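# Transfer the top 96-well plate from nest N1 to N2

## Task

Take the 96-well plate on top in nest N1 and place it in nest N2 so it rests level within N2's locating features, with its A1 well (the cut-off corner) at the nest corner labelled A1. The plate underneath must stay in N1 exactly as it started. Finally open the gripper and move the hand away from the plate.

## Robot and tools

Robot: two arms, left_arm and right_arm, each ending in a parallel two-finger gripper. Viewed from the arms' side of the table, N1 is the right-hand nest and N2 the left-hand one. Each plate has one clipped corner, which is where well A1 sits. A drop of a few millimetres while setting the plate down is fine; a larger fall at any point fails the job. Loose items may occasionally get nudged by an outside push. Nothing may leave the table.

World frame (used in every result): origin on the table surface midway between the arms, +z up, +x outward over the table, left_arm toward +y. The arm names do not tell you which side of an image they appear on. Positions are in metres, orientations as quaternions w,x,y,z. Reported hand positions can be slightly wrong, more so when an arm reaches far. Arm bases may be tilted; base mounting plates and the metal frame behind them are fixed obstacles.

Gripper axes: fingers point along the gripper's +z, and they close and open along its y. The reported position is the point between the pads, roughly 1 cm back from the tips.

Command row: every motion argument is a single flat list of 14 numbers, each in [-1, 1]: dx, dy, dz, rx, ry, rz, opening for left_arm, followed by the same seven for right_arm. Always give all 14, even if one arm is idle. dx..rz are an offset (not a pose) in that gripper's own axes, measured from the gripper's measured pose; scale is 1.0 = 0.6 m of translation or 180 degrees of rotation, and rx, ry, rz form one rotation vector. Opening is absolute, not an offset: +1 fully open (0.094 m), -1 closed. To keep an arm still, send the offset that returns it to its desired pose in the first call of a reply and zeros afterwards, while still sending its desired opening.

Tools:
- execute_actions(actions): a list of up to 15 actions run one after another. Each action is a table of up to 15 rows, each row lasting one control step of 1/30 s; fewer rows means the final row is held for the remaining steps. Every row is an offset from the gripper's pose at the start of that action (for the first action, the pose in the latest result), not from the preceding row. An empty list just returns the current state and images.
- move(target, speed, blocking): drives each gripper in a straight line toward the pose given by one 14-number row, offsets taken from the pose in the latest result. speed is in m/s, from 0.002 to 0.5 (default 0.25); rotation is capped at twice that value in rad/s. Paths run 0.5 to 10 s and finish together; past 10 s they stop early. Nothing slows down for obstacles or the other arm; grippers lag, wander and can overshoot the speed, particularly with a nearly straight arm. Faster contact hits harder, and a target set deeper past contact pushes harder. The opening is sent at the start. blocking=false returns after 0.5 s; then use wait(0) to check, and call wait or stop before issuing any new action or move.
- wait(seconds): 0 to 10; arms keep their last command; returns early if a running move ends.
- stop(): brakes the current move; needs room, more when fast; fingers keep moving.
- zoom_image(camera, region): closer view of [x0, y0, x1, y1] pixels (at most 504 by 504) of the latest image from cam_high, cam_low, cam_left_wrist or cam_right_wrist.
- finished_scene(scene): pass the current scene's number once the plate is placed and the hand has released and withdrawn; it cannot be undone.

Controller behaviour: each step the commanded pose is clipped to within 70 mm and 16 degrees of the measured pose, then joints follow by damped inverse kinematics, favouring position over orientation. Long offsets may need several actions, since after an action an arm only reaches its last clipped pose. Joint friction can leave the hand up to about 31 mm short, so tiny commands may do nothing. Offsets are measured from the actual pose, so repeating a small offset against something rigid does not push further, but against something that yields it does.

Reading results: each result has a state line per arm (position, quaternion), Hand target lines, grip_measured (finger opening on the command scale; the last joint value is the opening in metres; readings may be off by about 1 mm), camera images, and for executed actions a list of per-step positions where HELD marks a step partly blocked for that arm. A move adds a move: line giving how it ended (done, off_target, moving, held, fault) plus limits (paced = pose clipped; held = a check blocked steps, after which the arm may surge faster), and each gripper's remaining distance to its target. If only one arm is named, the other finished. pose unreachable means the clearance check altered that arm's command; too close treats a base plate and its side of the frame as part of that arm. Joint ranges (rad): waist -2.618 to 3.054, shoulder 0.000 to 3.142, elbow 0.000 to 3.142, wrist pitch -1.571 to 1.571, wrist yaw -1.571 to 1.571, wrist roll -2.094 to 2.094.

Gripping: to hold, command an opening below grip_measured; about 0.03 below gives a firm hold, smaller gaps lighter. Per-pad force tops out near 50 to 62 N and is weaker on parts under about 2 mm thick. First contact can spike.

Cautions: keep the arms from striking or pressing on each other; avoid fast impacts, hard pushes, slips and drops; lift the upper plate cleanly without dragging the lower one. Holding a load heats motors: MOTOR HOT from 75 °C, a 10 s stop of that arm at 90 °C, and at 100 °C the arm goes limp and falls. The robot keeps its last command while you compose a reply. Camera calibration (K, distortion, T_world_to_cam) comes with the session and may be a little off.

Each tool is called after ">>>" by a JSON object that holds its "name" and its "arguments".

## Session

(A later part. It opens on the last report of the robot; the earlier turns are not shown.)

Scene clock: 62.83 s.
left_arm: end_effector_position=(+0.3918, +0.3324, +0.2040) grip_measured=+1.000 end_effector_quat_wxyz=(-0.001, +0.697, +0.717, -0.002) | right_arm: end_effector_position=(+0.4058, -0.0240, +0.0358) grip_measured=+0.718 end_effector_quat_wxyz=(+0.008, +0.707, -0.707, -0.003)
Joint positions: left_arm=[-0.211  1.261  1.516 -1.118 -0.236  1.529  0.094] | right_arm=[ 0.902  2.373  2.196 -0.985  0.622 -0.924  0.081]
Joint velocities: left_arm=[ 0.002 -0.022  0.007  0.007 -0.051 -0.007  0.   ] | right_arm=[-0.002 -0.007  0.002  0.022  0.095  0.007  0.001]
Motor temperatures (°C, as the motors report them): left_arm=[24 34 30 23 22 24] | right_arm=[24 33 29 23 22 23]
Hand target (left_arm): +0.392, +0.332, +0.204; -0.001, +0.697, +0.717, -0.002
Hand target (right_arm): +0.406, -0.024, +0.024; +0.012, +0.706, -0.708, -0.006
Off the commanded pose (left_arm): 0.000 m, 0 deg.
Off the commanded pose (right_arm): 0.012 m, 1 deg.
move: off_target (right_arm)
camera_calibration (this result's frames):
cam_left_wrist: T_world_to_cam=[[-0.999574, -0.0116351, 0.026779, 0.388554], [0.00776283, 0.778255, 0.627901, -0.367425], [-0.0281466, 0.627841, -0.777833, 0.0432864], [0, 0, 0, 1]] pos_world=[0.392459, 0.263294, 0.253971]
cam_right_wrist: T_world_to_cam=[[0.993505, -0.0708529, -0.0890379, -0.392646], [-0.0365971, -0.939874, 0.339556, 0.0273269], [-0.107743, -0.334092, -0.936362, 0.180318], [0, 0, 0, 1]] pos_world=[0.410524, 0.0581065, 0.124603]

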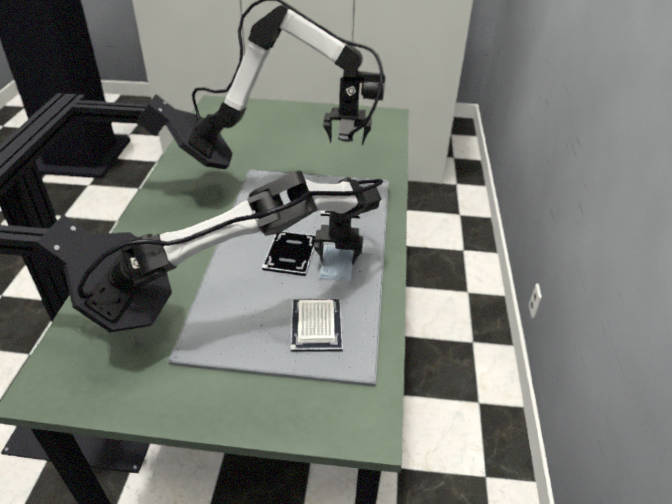

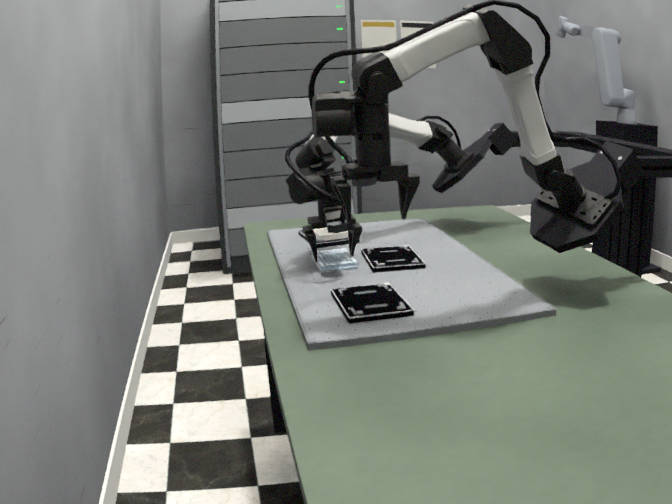

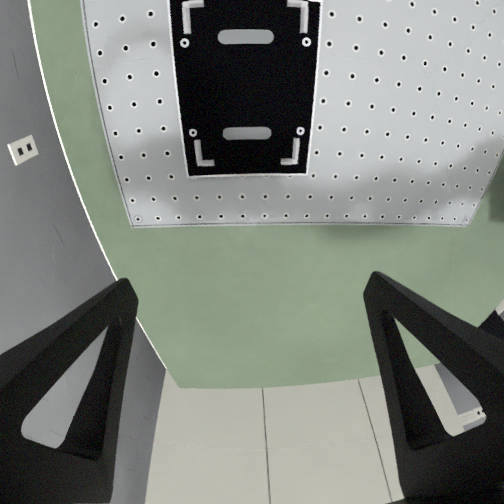

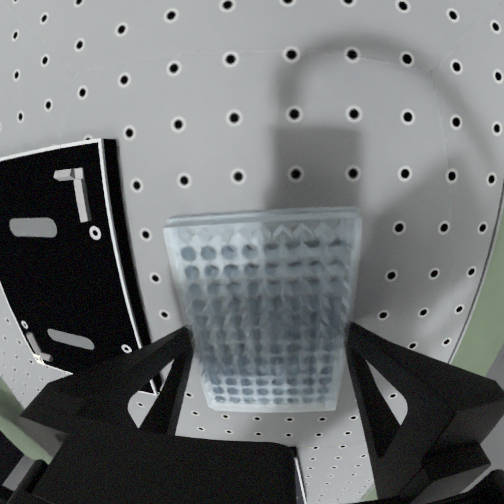

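>>> {"name": "execute_actions", "arguments": {"actions": [[[0,0,0,0,0,0,1,0,0,0,0,0,0,0.69],[0,0,0,0,0,0,1,0,0,0,0,0,0,0.69],[0,0,0,0,0,0,1,0,0,0,0,0,0,0.72],[0,0,0,0,0,0,1,0,0,0,0,0,0,0.74],[0,0,0,0,0,0,1,0,0,0,0,0,0,0.76],[0,0,0,0,0,0,1,0,0,0,0,0,0,0.8],[0,0,0,0,0,0,1,0,0,0,0,0,0,1]]]}}

>>> {"name": "move", "arguments": {"target": [0,0,0,0,0,0,1,0,-0.008,-0.1,0.005,0,0,1], "speed": 0.1}}

>>> {"name": "move", "arguments": {"target": [-0.6,0.013,0.17,0,0,0,1,0.66,0.15,-0.17,0,0,0,1]}}

>>> {"name": "zoom_image", "arguments": {"camera": "cam_left_wrist", "region": [130, 60, 380, 310]}}

Scene clock: 68.00 s.
left_arm: end_effector_position=(+0.3918, +0.3324, +0.2040) grip_measured=+1.000 end_effector_quat_wxyz=(-0.001, +0.697, +0.717, -0.002) | right_arm: end_effector_position=(+0.4059, -0.0240, +0.0359) grip_measured=+1.000 end_effector_quat_wxyz=(+0.008, +0.707, -0.707, -0.003)
Joint positions: left_arm=[-0.211  1.261  1.516 -1.118 -0.236  1.529  0.094] | right_arm=[ 0.902  2.373  2.197 -0.985  0.622 -0.924  0.094]
Joint velocities: left_arm=[ 0.007 -0.007 -0.002 -0.022  0.007  0.051  0.   ] | right_arm=[ 0.017 -0.007  0.007  0.007 -0.051  0.037  0.   ]
Motor temperatures (°C, as the motors report them): left_arm=[24 35 30 23 22 24] | right_arm=[24 34 29 23 22 23]
Hand target (left_arm): +0.392, +0.332, +0.204; -0.001, +0.697, +0.717, -0.002
Hand target (right_arm): +0.406, -0.024, +0.036; +0.008, +0.707, -0.707, -0.003
Off the commanded pose (left_arm): 0.000 m, 0 deg.
Off the commanded pose (right_arm): 0.000 m, 0 deg.
Step readings (end_effector_position):
0: left_arm (+0.3918, +0.3324, +0.2040) | right_arm (+0.4059, -0.0240, +0.0359)
1: left_arm (+0.3918, +0.3324, +0.2040) | right_arm (+0.4059, -0.0240, +0.0359)
2: left_arm (+0.3918, +0.3324, +0.2040) | right_arm (+0.4059, -0.0240, +0.0359)
4: left_arm (+0.3918, +0.3324, +0.2040) | right_arm (+0.4059, -0.0240, +0.0359)
8: left_arm (+0.3918, +0.3324, +0.2040) | right_arm (+0.4059, -0.0240, +0.0359)
15: end_effector_position above
camera_calibration (this result's frames):
cam_left_wrist: T_world_to_cam=[[-0.999574, -0.0116351, 0.026779, 0.388554], [0.00776283, 0.778255, 0.627901, -0.367425], [-0.0281466, 0.627841, -0.777833, 0.0432864], [0, 0, 0, 1]] pos_world=[0.392459, 0.263294, 0.253971]
cam_right_wrist: T_world_to_cam=[[0.993538, -0.070679, -0.0888067, -0.392778], [-0.0365321, -0.939944, 0.339369, 0.0273115], [-0.10746, -0.333931, -0.936452, 0.180299], [0, 0, 0, 1]] pos_world=[0.410613, 0.0581177, 0.124691]

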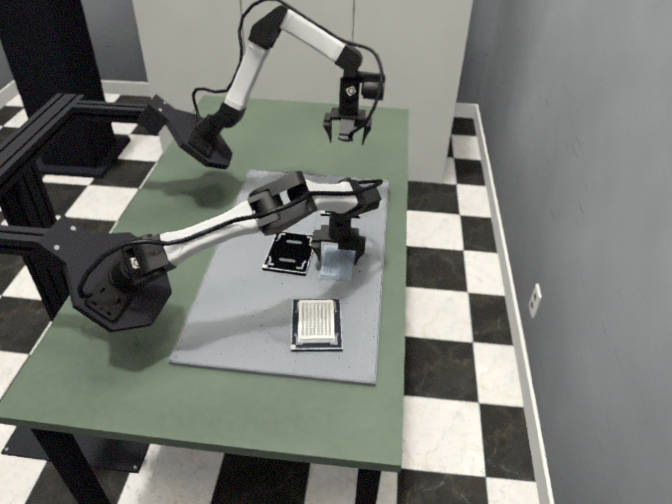

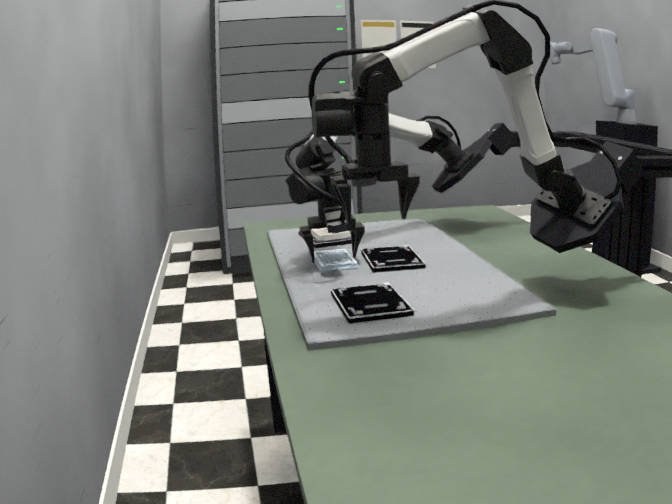

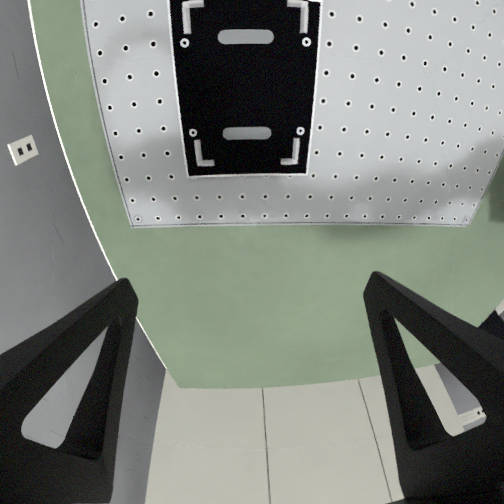

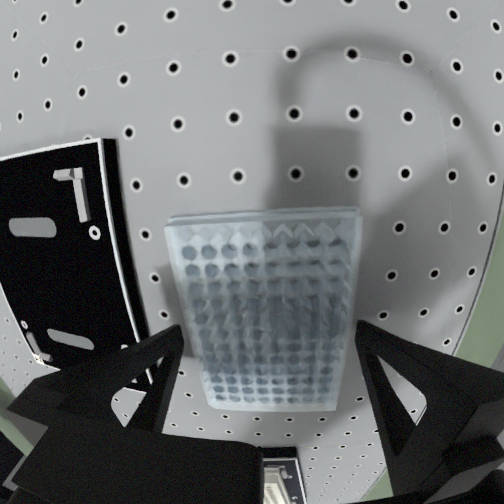

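Scene clock: 69.17 s.
left_arm: end_effector_position=(+0.3918, +0.3324, +0.2040) grip_measured=+1.000 end_effector_quat_wxyz=(-0.001, +0.697, +0.717, -0.002) | right_arm: end_effector_position=(+0.4065, -0.0201, +0.0902) grip_measured=+1.000 end_effector_quat_wxyz=(+0.003, +0.711, -0.704, -0.005)
Joint positions: left_arm=[-0.211  1.261  1.516 -1.118 -0.236  1.529  0.094] | right_arm=[ 0.973  2.325  2.277 -1.149  0.644 -0.859  0.094]
Joint velocities: left_arm=[-0.012  0.002 -0.007 -0.022 -0.066 -0.051  0.   ] | right_arm=[ 0.002 -0.017 -0.007 -0.037  0.007  0.095  0.   ]
Motor temperatures (°C, as the motors report them): left_arm=[24 35 30 23 22 24] | right_arm=[24 34 29 23 22 23]
Hand target (left_arm): +0.392, +0.332, +0.204; -0.001, +0.697, +0.717, -0.002
Hand target (right_arm): +0.412, -0.024, +0.095; +0.002, +0.708, -0.707, +0.002
Off the commanded pose (left_arm): 0.000 m, 0 deg.
Off the commanded pose (right_arm): 0.008 m, 1 deg.
move: done
camera_calibration (this result's frames):
cam_left_wrist: T_world_to_cam=[[-0.999574, -0.0116351, 0.026779, 0.388554], [0.00776283, 0.778255, 0.627901, -0.367425], [-0.0281466, 0.627841, -0.777833, 0.0432864], [0, 0, 0, 1]] pos_world=[0.392459, 0.263294, 0.253971]
cam_right_wrist: T_world_to_cam=[[0.994438, -0.0610891, -0.0857986, -0.388657], [-0.0294197, -0.943296, 0.330647, 0.0104154], [-0.101132, -0.326284, -0.939846, 0.230337], [0, 0, 0, 1]] pos_world=[0.410096, 0.0612372, 0.179691]

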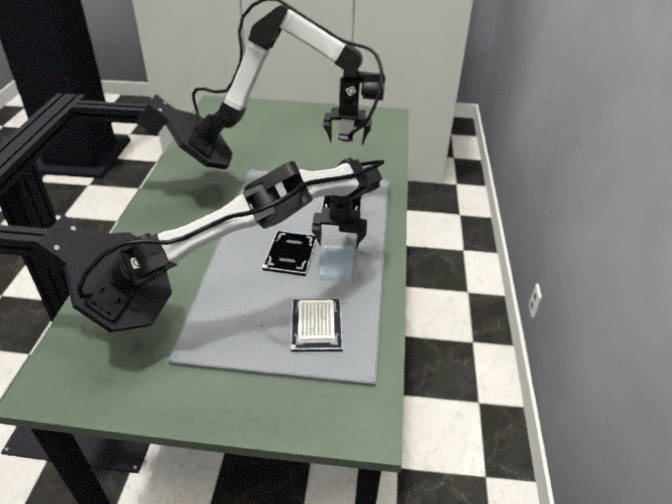

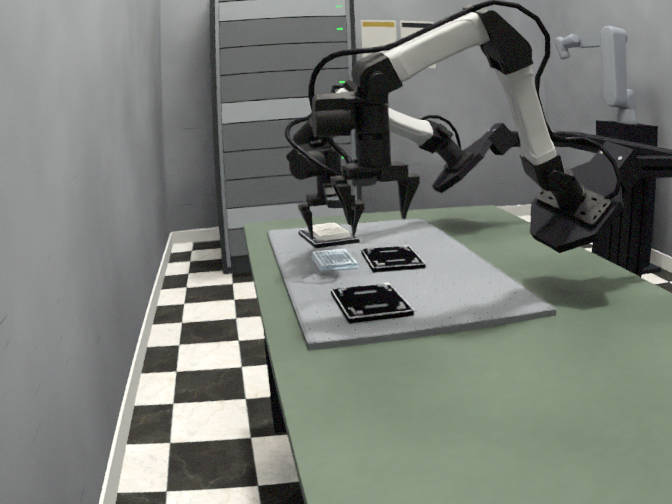

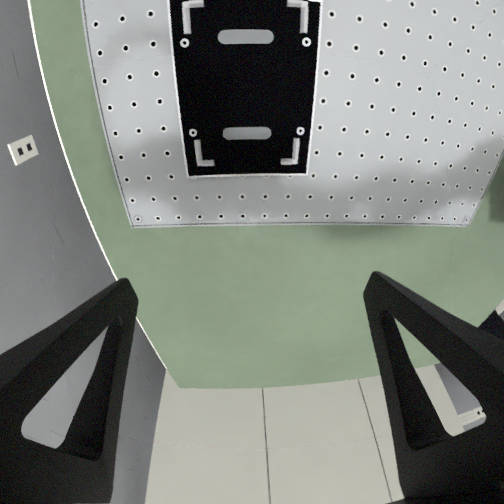

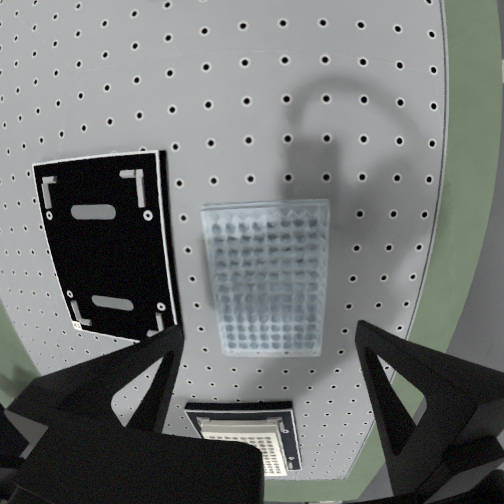

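Scene clock: 71.70 s.
left_arm: end_effector_position=(+0.4145, -0.0217, +0.1000) grip_measured=+1.000 end_effector_quat_wxyz=(-0.000, +0.697, +0.717, -0.005) | right_arm: end_effector_position=(+0.3347, -0.4199, +0.1912) grip_measured=+1.000 end_effector_quat_wxyz=(+0.001, +0.710, -0.704, +0.004)
Joint positions: left_arm=[-0.947  2.339  2.39  -1.223 -0.633  0.838  0.094] | right_arm=[-0.002  1.031  1.186 -0.983  0.103 -1.744  0.094]
Joint velocities: left_arm=[-0.022 -0.002  0.017 -0.066 -0.007  0.007  0.   ] | right_arm=[ 0.007  0.007 -0.017  0.007 -0.007  0.037  0.   ]
Motor temperatures (°C, as the motors report them): left_arm=[25 35 30 23 22 24] | right_arm=[24 34 29 23 22 23]
Hand target (left_arm): +0.413, -0.024, +0.102; -0.001, +0.697, +0.717, -0.003
Hand target (right_arm): +0.327, -0.419, +0.190; +0.006, +0.711, -0.704, -0.007
Off the commanded pose (left_arm): 0.008 m, 0 deg.
Off the commanded pose (right_arm): 0.013 m, 1 deg.
move: off_target (right_arm)
camera_calibration (this result's frames):
cam_left_wrist: T_world_to_cam=[[-0.999421, -0.0124142, 0.0316749, 0.409384], [0.0100421, 0.781915, 0.623304, -0.0271594], [-0.0325049, 0.623262, -0.781338, 0.187373], [0, 0, 0, 1]] pos_world=[0.415511, -0.0904641, 0.150363]
cam_right_wrist: T_world_to_cam=[[0.995543, -0.0639672, -0.0692979, -0.337791], [-0.0367431, -0.939826, 0.339673, -0.400078], [-0.0868559, -0.335613, -0.937987, 0.178501], [0, 0, 0, 1]] pos_world=[0.337089, -0.337704, 0.279919]

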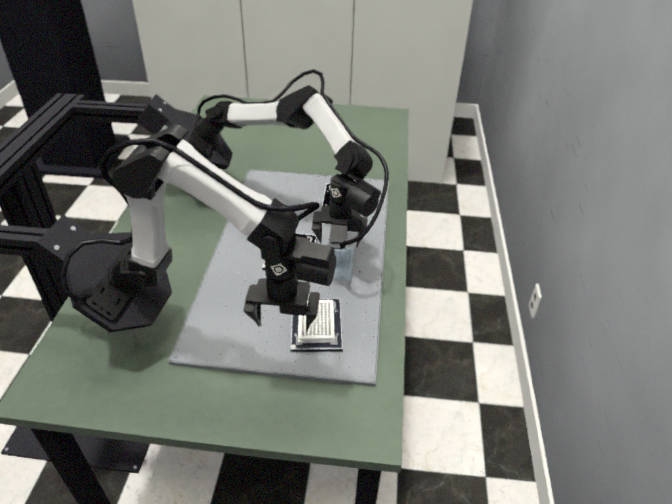

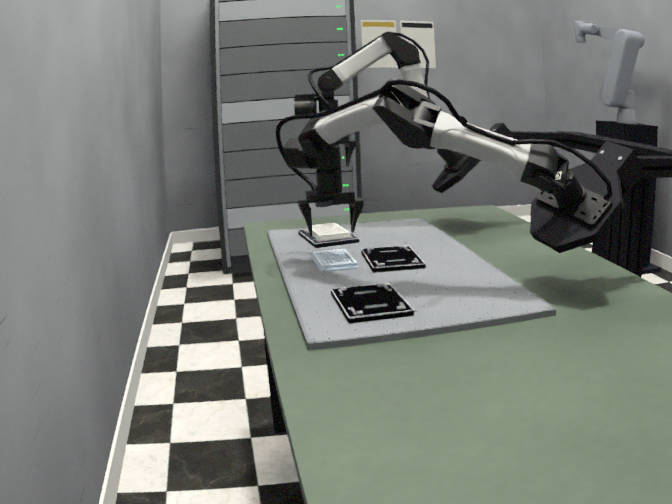

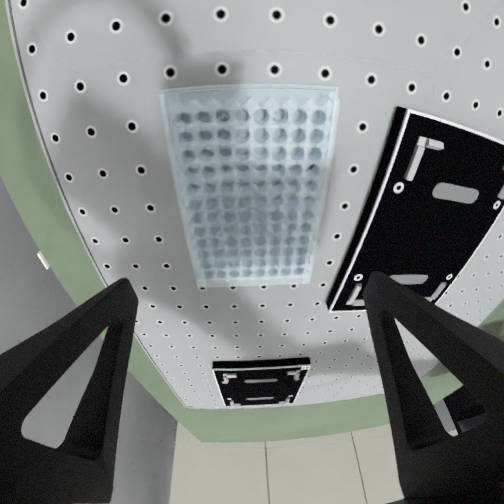

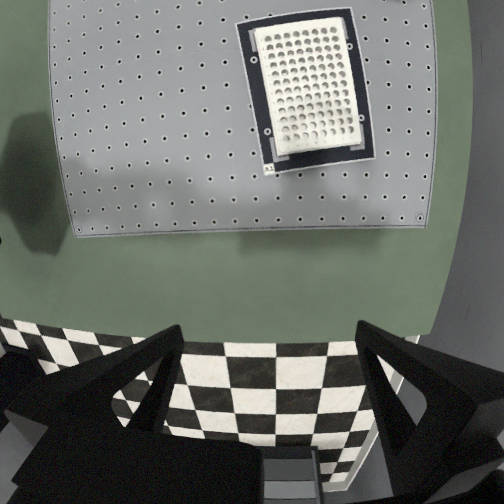

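Region (130, 60, 380, 310) of cam_left_wrist's 504x504 image, scaled by 2.016, with more detail than that image has.

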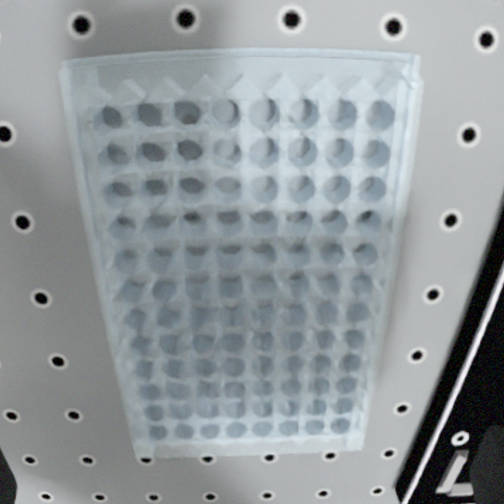

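>>> {"name": "move", "arguments": {"target": [-0.002,-0.01,0.082,0.001,0.002,0.002,1,0,0,0,0,0,0,1], "speed": 0.07}}

Scene clock: 78.27 s.
left_arm: end_effector_position=(+0.4110, -0.0228, +0.0573) grip_measured=+1.000 end_effector_quat_wxyz=(-0.003, +0.697, +0.717, -0.001) | right_arm: end_effector_position=(+0.3347, -0.4197, +0.1912) grip_measured=+1.000 end_effector_quat_wxyz=(+0.001, +0.710, -0.704, +0.004)
Joint positions: left_arm=[-0.903  2.366  2.293 -1.074 -0.625  0.887  0.094] | right_arm=[-0.002  1.031  1.186 -0.983  0.102 -1.745  0.094]
Joint velocities: left_arm=[-0.002 -0.017 -0.007  0.051 -0.11  -0.007  0.   ] | right_arm=[ 0.002  0.002 -0.027  0.007 -0.037 -0.037  0.   ]
Motor temperatures (°C, as the motors report them): left_arm=[26 36 31 22 22 24] | right_arm=[24 34 29 23 22 23]
Hand target (left_arm): +0.409, -0.024, +0.051; -0.004, +0.699, +0.715, -0.004
Hand target (right_arm): +0.335, -0.420, +0.191; +0.001, +0.710, -0.704, +0.004
Off the commanded pose (left_arm): 0.007 m, 1 deg.
Off the commanded pose (right_arm): 0.000 m, 0 deg.
move: done
camera_calibration (this result's frames):
cam_left_wrist: T_world_to_cam=[[-0.999527, -0.0121058, 0.0282636, 0.407457], [0.00845144, 0.775651, 0.631106, 0.000426969], [-0.0295627, 0.631046, -0.775182, 0.15324], [0, 0, 0, 1]] pos_world=[0.411791, -0.0920999, 0.107003]
cam_right_wrist: T_world_to_cam=[[0.995628, -0.0627441, -0.0691902, -0.337347], [-0.0357227, -0.940249, 0.33861, -0.40021], [-0.0863018, -0.334658, -0.93838, 0.178858], [0, 0, 0, 1]] pos_world=[0.337011, -0.337607, 0.28001]

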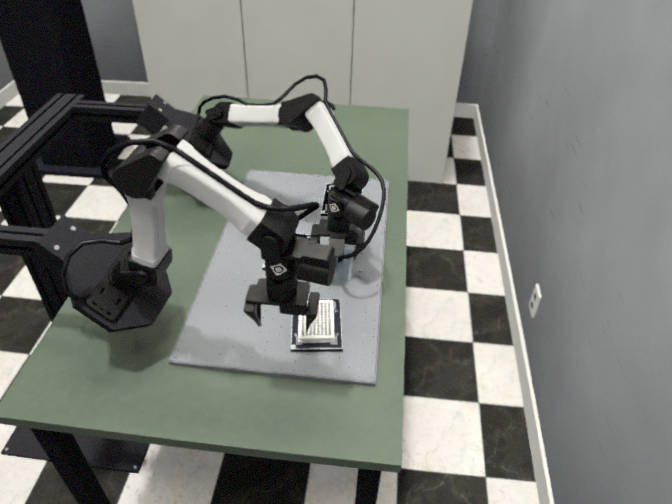

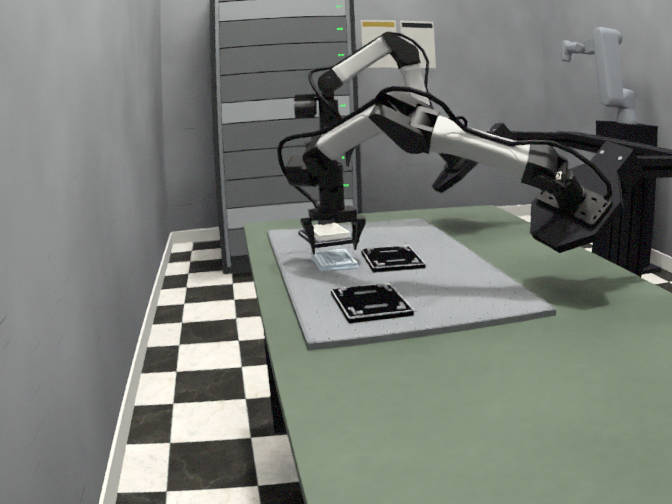

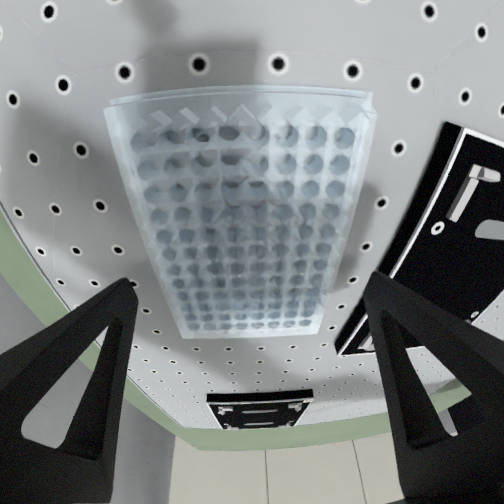

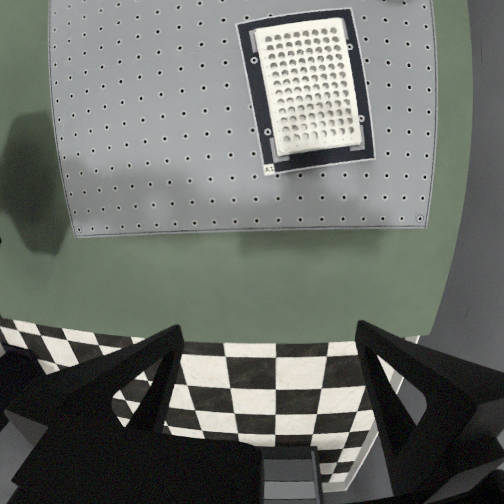

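>>> {"name": "move", "arguments": {"target": [-0.002,-0.002,0.045,0.001,0,0.002,1,0,0,0,0,0,0,1], "speed": 0.05}}

>>> {"name": "zoom_image", "arguments": {"camera": "cam_low", "region": [285, 210, 385, 285]}}

Scene clock: 80.83 s.
left_arm: end_effector_position=(+0.4137, -0.0228, +0.0375) grip_measured=+1.000 end_effector_quat_wxyz=(-0.002, +0.696, +0.718, +0.003) | right_arm: end_effector_position=(+0.3347, -0.4197, +0.1912) grip_measured=+1.000 end_effector_quat_wxyz=(+0.001, +0.710, -0.704, +0.004)
Joint positions: left_arm=[-0.878  2.398  2.293 -1.023 -0.621  0.913  0.094] | right_arm=[-0.002  1.031  1.186 -0.983  0.102 -1.745  0.094]
Joint velocities: left_arm=[-0.007 -0.027  0.007 -0.007  0.007  0.007  0.   ] | right_arm=[-0.007 -0.012 -0.022  0.022  0.007  0.037  0.   ]
Motor temperatures (°C, as the motors report them): left_arm=[26 37 31 22 22 24] | right_arm=[24 34 29 23 22 23]
Hand target (left_arm): +0.410, -0.024, +0.030; -0.004, +0.699, +0.715, -0.002
Hand target (right_arm): +0.335, -0.420, +0.191; +0.001, +0.710, -0.704, +0.004
Off the commanded pose (left_arm): 0.008 m, 1 deg.
Off the commanded pose (right_arm): 0.000 m, 0 deg.
move: done
camera_calibration (this result's frames):
cam_left_wrist: T_world_to_cam=[[-0.999632, -0.014745, 0.0227834, 0.410909], [0.00303792, 0.773449, 0.633851, 0.0149845], [-0.0269679, 0.633687, -0.77312, 0.136851], [0, 0, 0, 1]] pos_world=[0.414402, -0.0922516, 0.0869424]
cam_right_wrist: T_world_to_cam=[[0.995628, -0.0627441, -0.0691902, -0.337347], [-0.0357227, -0.940249, 0.33861, -0.40021], [-0.0863018, -0.334658, -0.93838, 0.178858], [0, 0, 0, 1]] pos_world=[0.337011, -0.337607, 0.28001]

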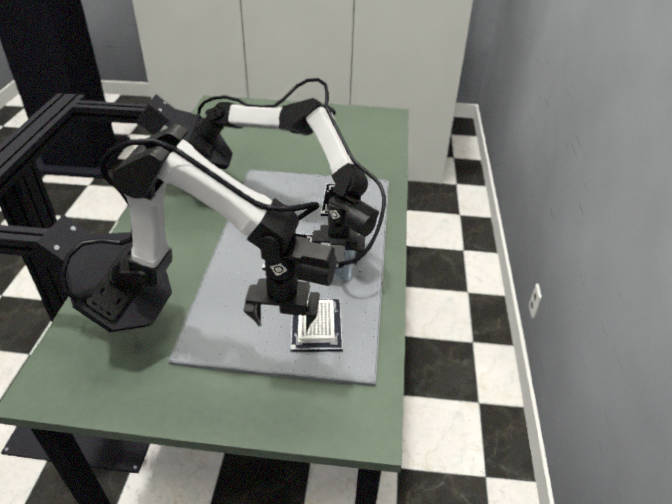

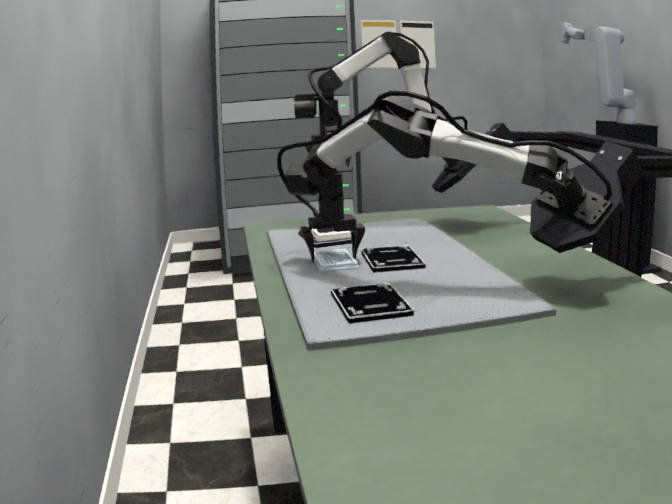

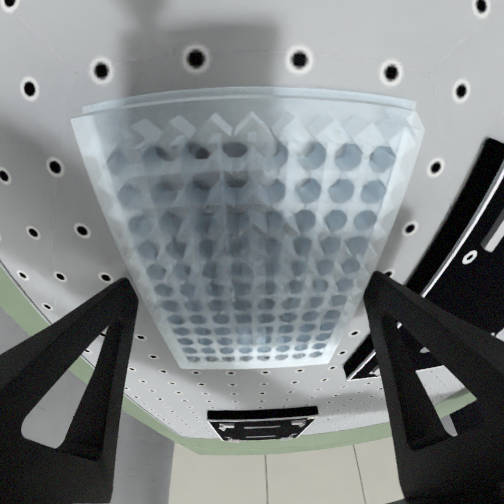

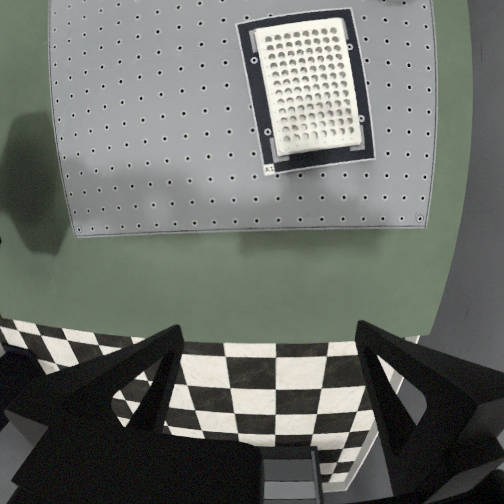

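Region (285, 210, 385, 285) of cam_low's 672x504 image, scaled by 5.040, with more detail than that image has; it fills the top 378 rows of this view, and the rest is white.

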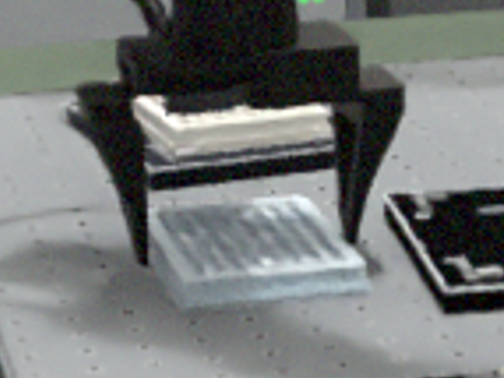

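>>> {"name": "execute_actions", "arguments": {"actions": [[[0,0,0,0,0,0,0.9,0,0,0,0,0,0,1],[0,0,0,0,0,0,0.86,0,0,0,0,0,0,1],[0,0,0,0,0,0,0.83,0,0,0,0,0,0,1],[0,0,0,0,0,0,0.8,0,0,0,0,0,0,1],[0,0,0,0,0,0,0.78,0,0,0,0,0,0,1],[0,0,0,0,0,0,0.77,0,0,0,0,0,0,1],[0,0,0,0,0,0,0.76,0,0,0,0,0,0,1],[0,0,0,0,0,0,0.75,0,0,0,0,0,0,1],[0,0,0,0,0,0,0.74,0,0,0,0,0,0,1],[0,0,0,0,0,0,0.73,0,0,0,0,0,0,1],[0,0,0,0,0,0,0.72,0,0,0,0,0,0,1],[0,0,0,0,0,0,0.71,0,0,0,0,0,0,1],[0,0,0,0,0,0,0.70,0,0,0,0,0,0,1],[0,0,0,0,0,0,0.69,0,0,0,0,0,0,1]]]}}

>>> {"name": "move", "arguments": {"target": [0,0,-0.09,0,0,0,0.685,0,0,0,0,0,0,1], "speed": 0.08}}

Scene clock: 86.33 s.
left_arm: end_effector_position=(+0.4140, -0.0231, +0.0375) grip_measured=+0.714 end_effector_quat_wxyz=(-0.001, +0.696, +0.718, +0.002) | right_arm: end_effector_position=(+0.3347, -0.4197, +0.1912) grip_measured=+1.000 end_effector_quat_wxyz=(+0.001, +0.710, -0.704, +0.004)
Joint positions: left_arm=[-0.878  2.398  2.293 -1.021 -0.621  0.914  0.081] | right_arm=[-0.002  1.031  1.186 -0.983  0.102 -1.745  0.094]
Joint velocities: left_arm=[-0.007  0.012  0.027 -0.007 -0.022 -0.11  -0.001] | right_arm=[-0.002  0.002 -0.007  0.037  0.037 -0.022  0.   ]
Motor temperatures (°C, as the motors report them): left_arm=[26 38 30 22 22 24] | right_arm=[23 34 29 23 22 23]
Hand target (left_arm): +0.414, -0.023, +0.038; -0.002, +0.696, +0.718, +0.003
Hand target (right_arm): +0.335, -0.420, +0.191; +0.001, +0.710, -0.704, +0.004
Off the commanded pose (left_arm): 0.000 m, 0 deg.
Off the commanded pose (right_arm): 0.000 m, 0 deg.
Step readings (end_effector_position):
0: left_arm (+0.4140, -0.0231, +0.0375) | right_arm (+0.3347, -0.4197, +0.1912)
1: left_arm (+0.4140, -0.0231, +0.0375) | right_arm (+0.3347, -0.4197, +0.1912)
2: left_arm (+0.4140, -0.0231, +0.0375) | right_arm (+0.3347, -0.4197, +0.1912)
4: left_arm (+0.4140, -0.0231, +0.0375) | right_arm (+0.3347, -0.4197, +0.1912)
8: left_arm (+0.4140, -0.0231, +0.0375) | right_arm (+0.3347, -0.4197, +0.1912)
15: end_effector_position above
camera_calibration (this result's frames):
cam_left_wrist: T_world_to_cam=[[-0.999655, -0.0146752, 0.0217692, 0.411246], [0.00241693, 0.774221, 0.63291, 0.0155207], [-0.0261422, 0.632745, -0.773919, 0.13671], [0, 0, 0, 1]] pos_world=[0.41464, -0.0924836, 0.0870265]
cam_right_wrist: T_world_to_cam=[[0.995628, -0.0627441, -0.0691902, -0.337347], [-0.0357227, -0.940249, 0.33861, -0.40021], [-0.0863018, -0.334658, -0.93838, 0.178858], [0, 0, 0, 1]] pos_world=[0.337011, -0.337607, 0.28001]

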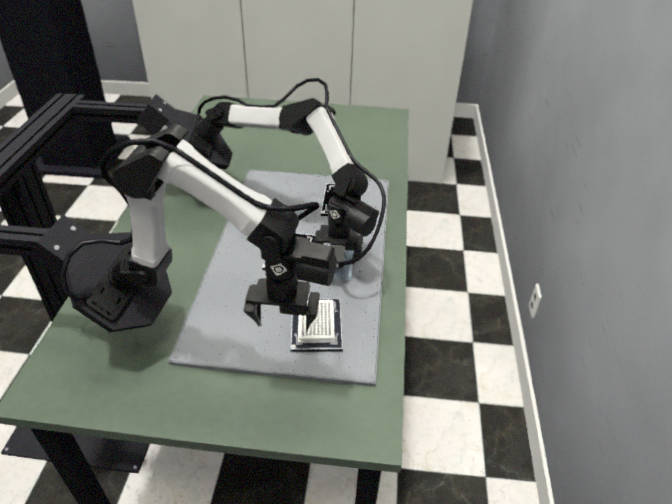

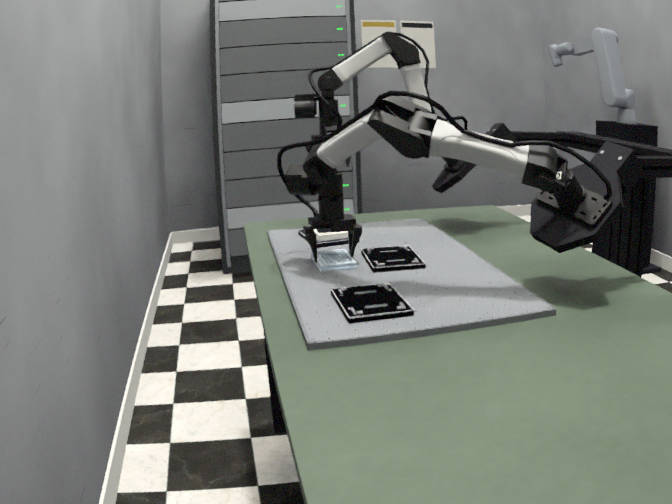

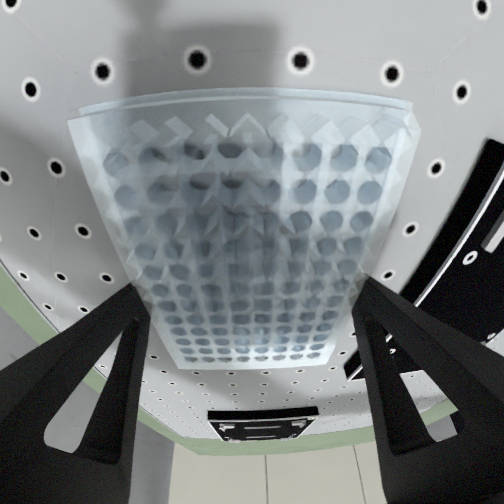

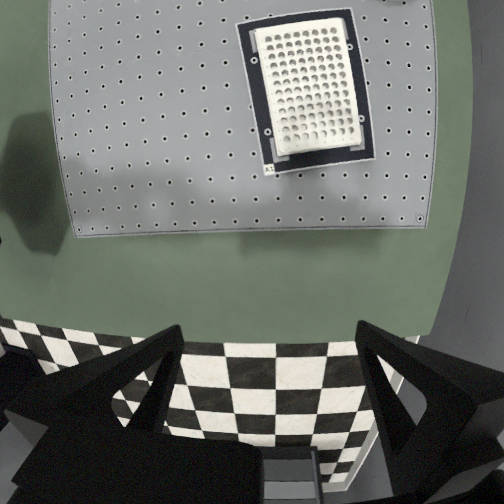

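Scene clock: 87.57 s.
left_arm: end_effector_position=(+0.4074, -0.0217, +0.0779) grip_measured=+0.714 end_effector_quat_wxyz=(-0.012, +0.700, +0.714, -0.000) | right_arm: end_effector_position=(+0.3347, -0.4197, +0.1912) grip_measured=+1.000 end_effector_quat_wxyz=(+0.001, +0.710, -0.704, +0.004)
Joint positions: left_arm=[-0.931  2.36   2.344 -1.172 -0.639  0.85   0.081] | right_arm=[-0.002  1.031  1.186 -0.983  0.102 -1.745  0.094]
Joint velocities: left_arm=[-0.007 -0.012 -0.012  0.037  0.037  0.037  0.   ] | right_arm=[-0.022  0.002 -0.007 -0.051  0.022 -0.022  0.   ]
Motor temperatures (°C, as the motors report them): left_arm=[27 38 30 22 22 24] | right_arm=[23 34 29 23 22 23]
Hand target (left_arm): +0.413, -0.023, +0.091; -0.001, +0.696, +0.718, +0.002
Hand target (right_arm): +0.335, -0.420, +0.191; +0.001, +0.710, -0.704, +0.004
Off the commanded pose (left_arm): 0.015 m, 1 deg.
Off the commanded pose (right_arm): 0.000 m, 0 deg.
move: off_target (left_arm)
camera_calibration (this result's frames):
cam_left_wrist: T_world_to_cam=[[-0.999165, -0.00327154, 0.0407359, 0.402311], [0.0236321, 0.766975, 0.641242, -0.0205198], [-0.0333412, 0.641669, -0.766256, 0.169487], [0, 0, 0, 1]] pos_world=[0.40811, -0.0917002, 0.12664]
cam_right_wrist: T_world_to_cam=[[0.995628, -0.0627441, -0.0691902, -0.337347], [-0.0357227, -0.940249, 0.33861, -0.40021], [-0.0863018, -0.334658, -0.93838, 0.178858], [0, 0, 0, 1]] pos_world=[0.337011, -0.337607, 0.28001]

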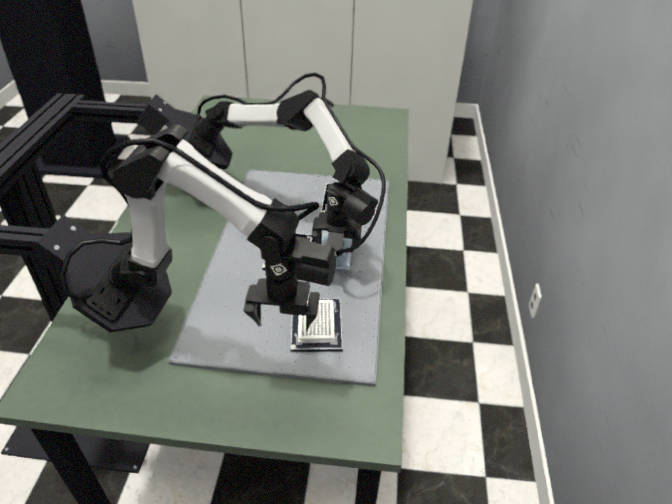

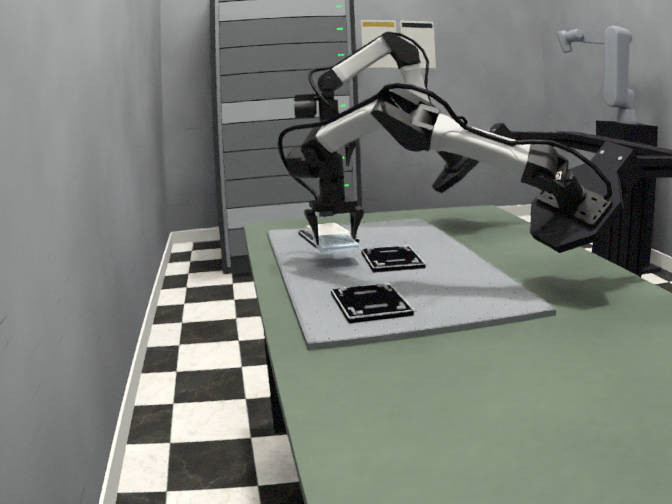

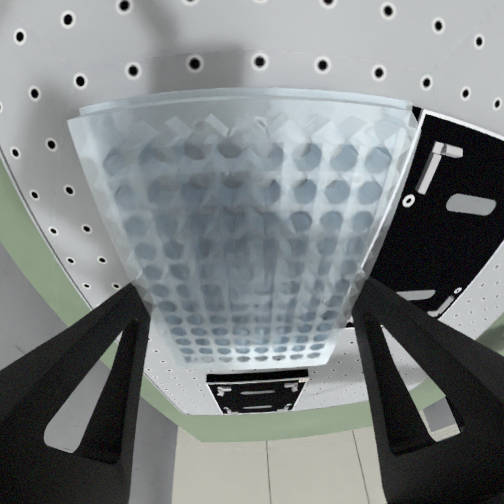

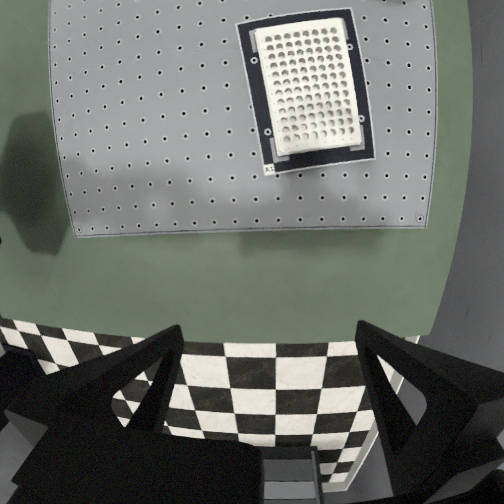

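>>> {"name": "move", "arguments": {"target": [0.492,-0.014,0.009,-0.0055,-0.004,0.002,0.685,0,0,0,0,0,0,1], "speed": 0.2}}

Scene clock: 92.43 s.
left_arm: end_effector_position=(+0.3905, +0.2709, +0.0752) grip_measured=+0.714 end_effector_quat_wxyz=(-0.010, +0.702, +0.712, +0.001) | right_arm: end_effector_position=(+0.3347, -0.4197, +0.1912) grip_measured=+1.000 end_effector_quat_wxyz=(+0.001, +0.710, -0.704, +0.004)
Joint positions: left_arm=[-0.317  1.515  1.29  -0.673 -0.32   1.454  0.081] | right_arm=[-0.002  1.031  1.186 -0.983  0.102 -1.745  0.094]
Joint velocities: left_arm=[ 0.012 -0.002  0.017 -0.022 -0.037 -0.022  0.   ] | right_arm=[-0.007 -0.007 -0.002 -0.037  0.007 -0.051  0.   ]
Motor temperatures (°C, as the motors report them): left_arm=[27 40 30 22 22 24] | right_arm=[23 34 30 23 22 23]
Hand target (left_arm): +0.391, +0.271, +0.078; -0.000, +0.703, +0.711, +0.003
Hand target (right_arm): +0.335, -0.420, +0.191; +0.001, +0.710, -0.704, +0.004
Off the commanded pose (left_arm): 0.004 m, 1 deg.
Off the commanded pose (right_arm): 0.000 m, 0 deg.
move: done
camera_calibration (this result's frames):
cam_left_wrist: T_world_to_cam=[[-0.999328, 0.00117135, 0.0366486, 0.385652], [0.0243912, 0.767517, 0.640564, -0.243224], [-0.0273781, 0.641027, -0.767029, -0.0229819], [0, 0, 0, 1]] pos_world=[0.390696, 0.200959, 0.124039]
cam_right_wrist: T_world_to_cam=[[0.995628, -0.0627441, -0.0691902, -0.337347], [-0.0357227, -0.940249, 0.33861, -0.40021], [-0.0863018, -0.334658, -0.93838, 0.178858], [0, 0, 0, 1]] pos_world=[0.337011, -0.337607, 0.28001]

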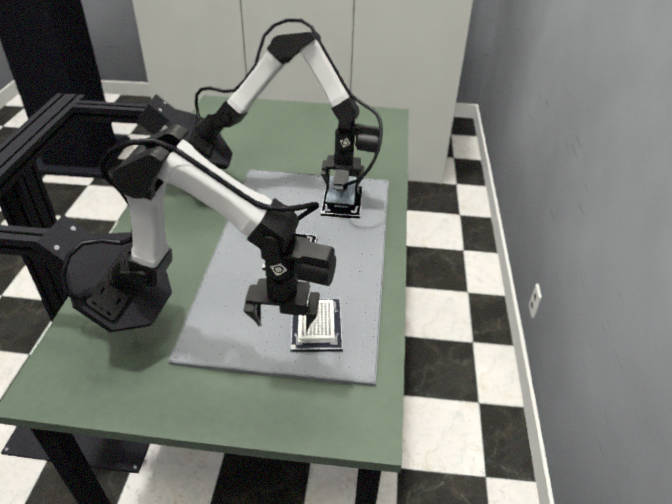

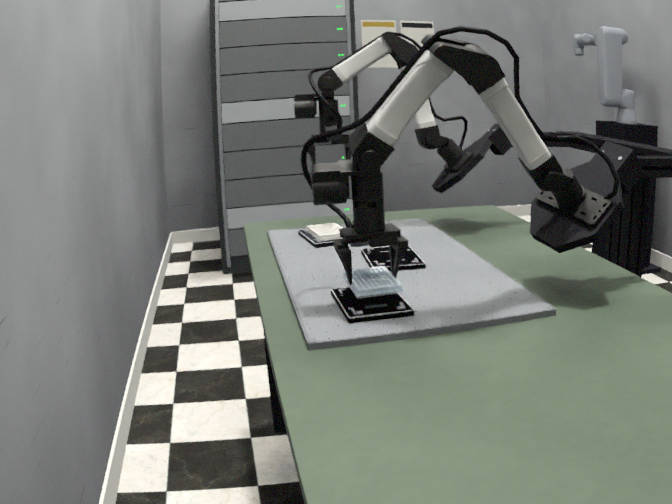

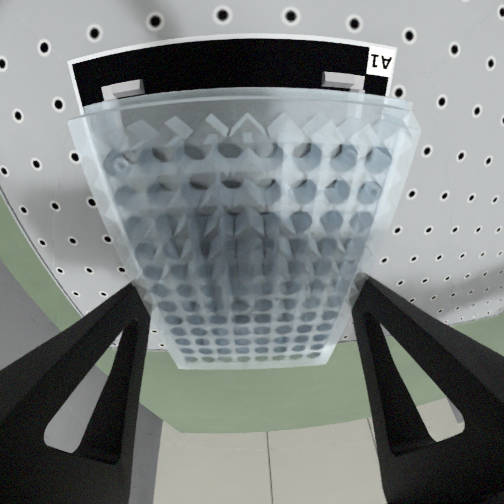

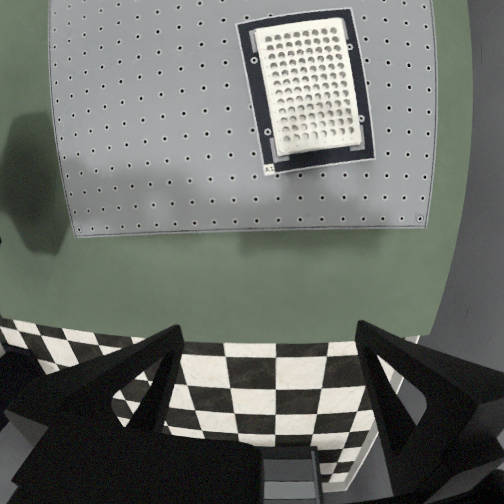

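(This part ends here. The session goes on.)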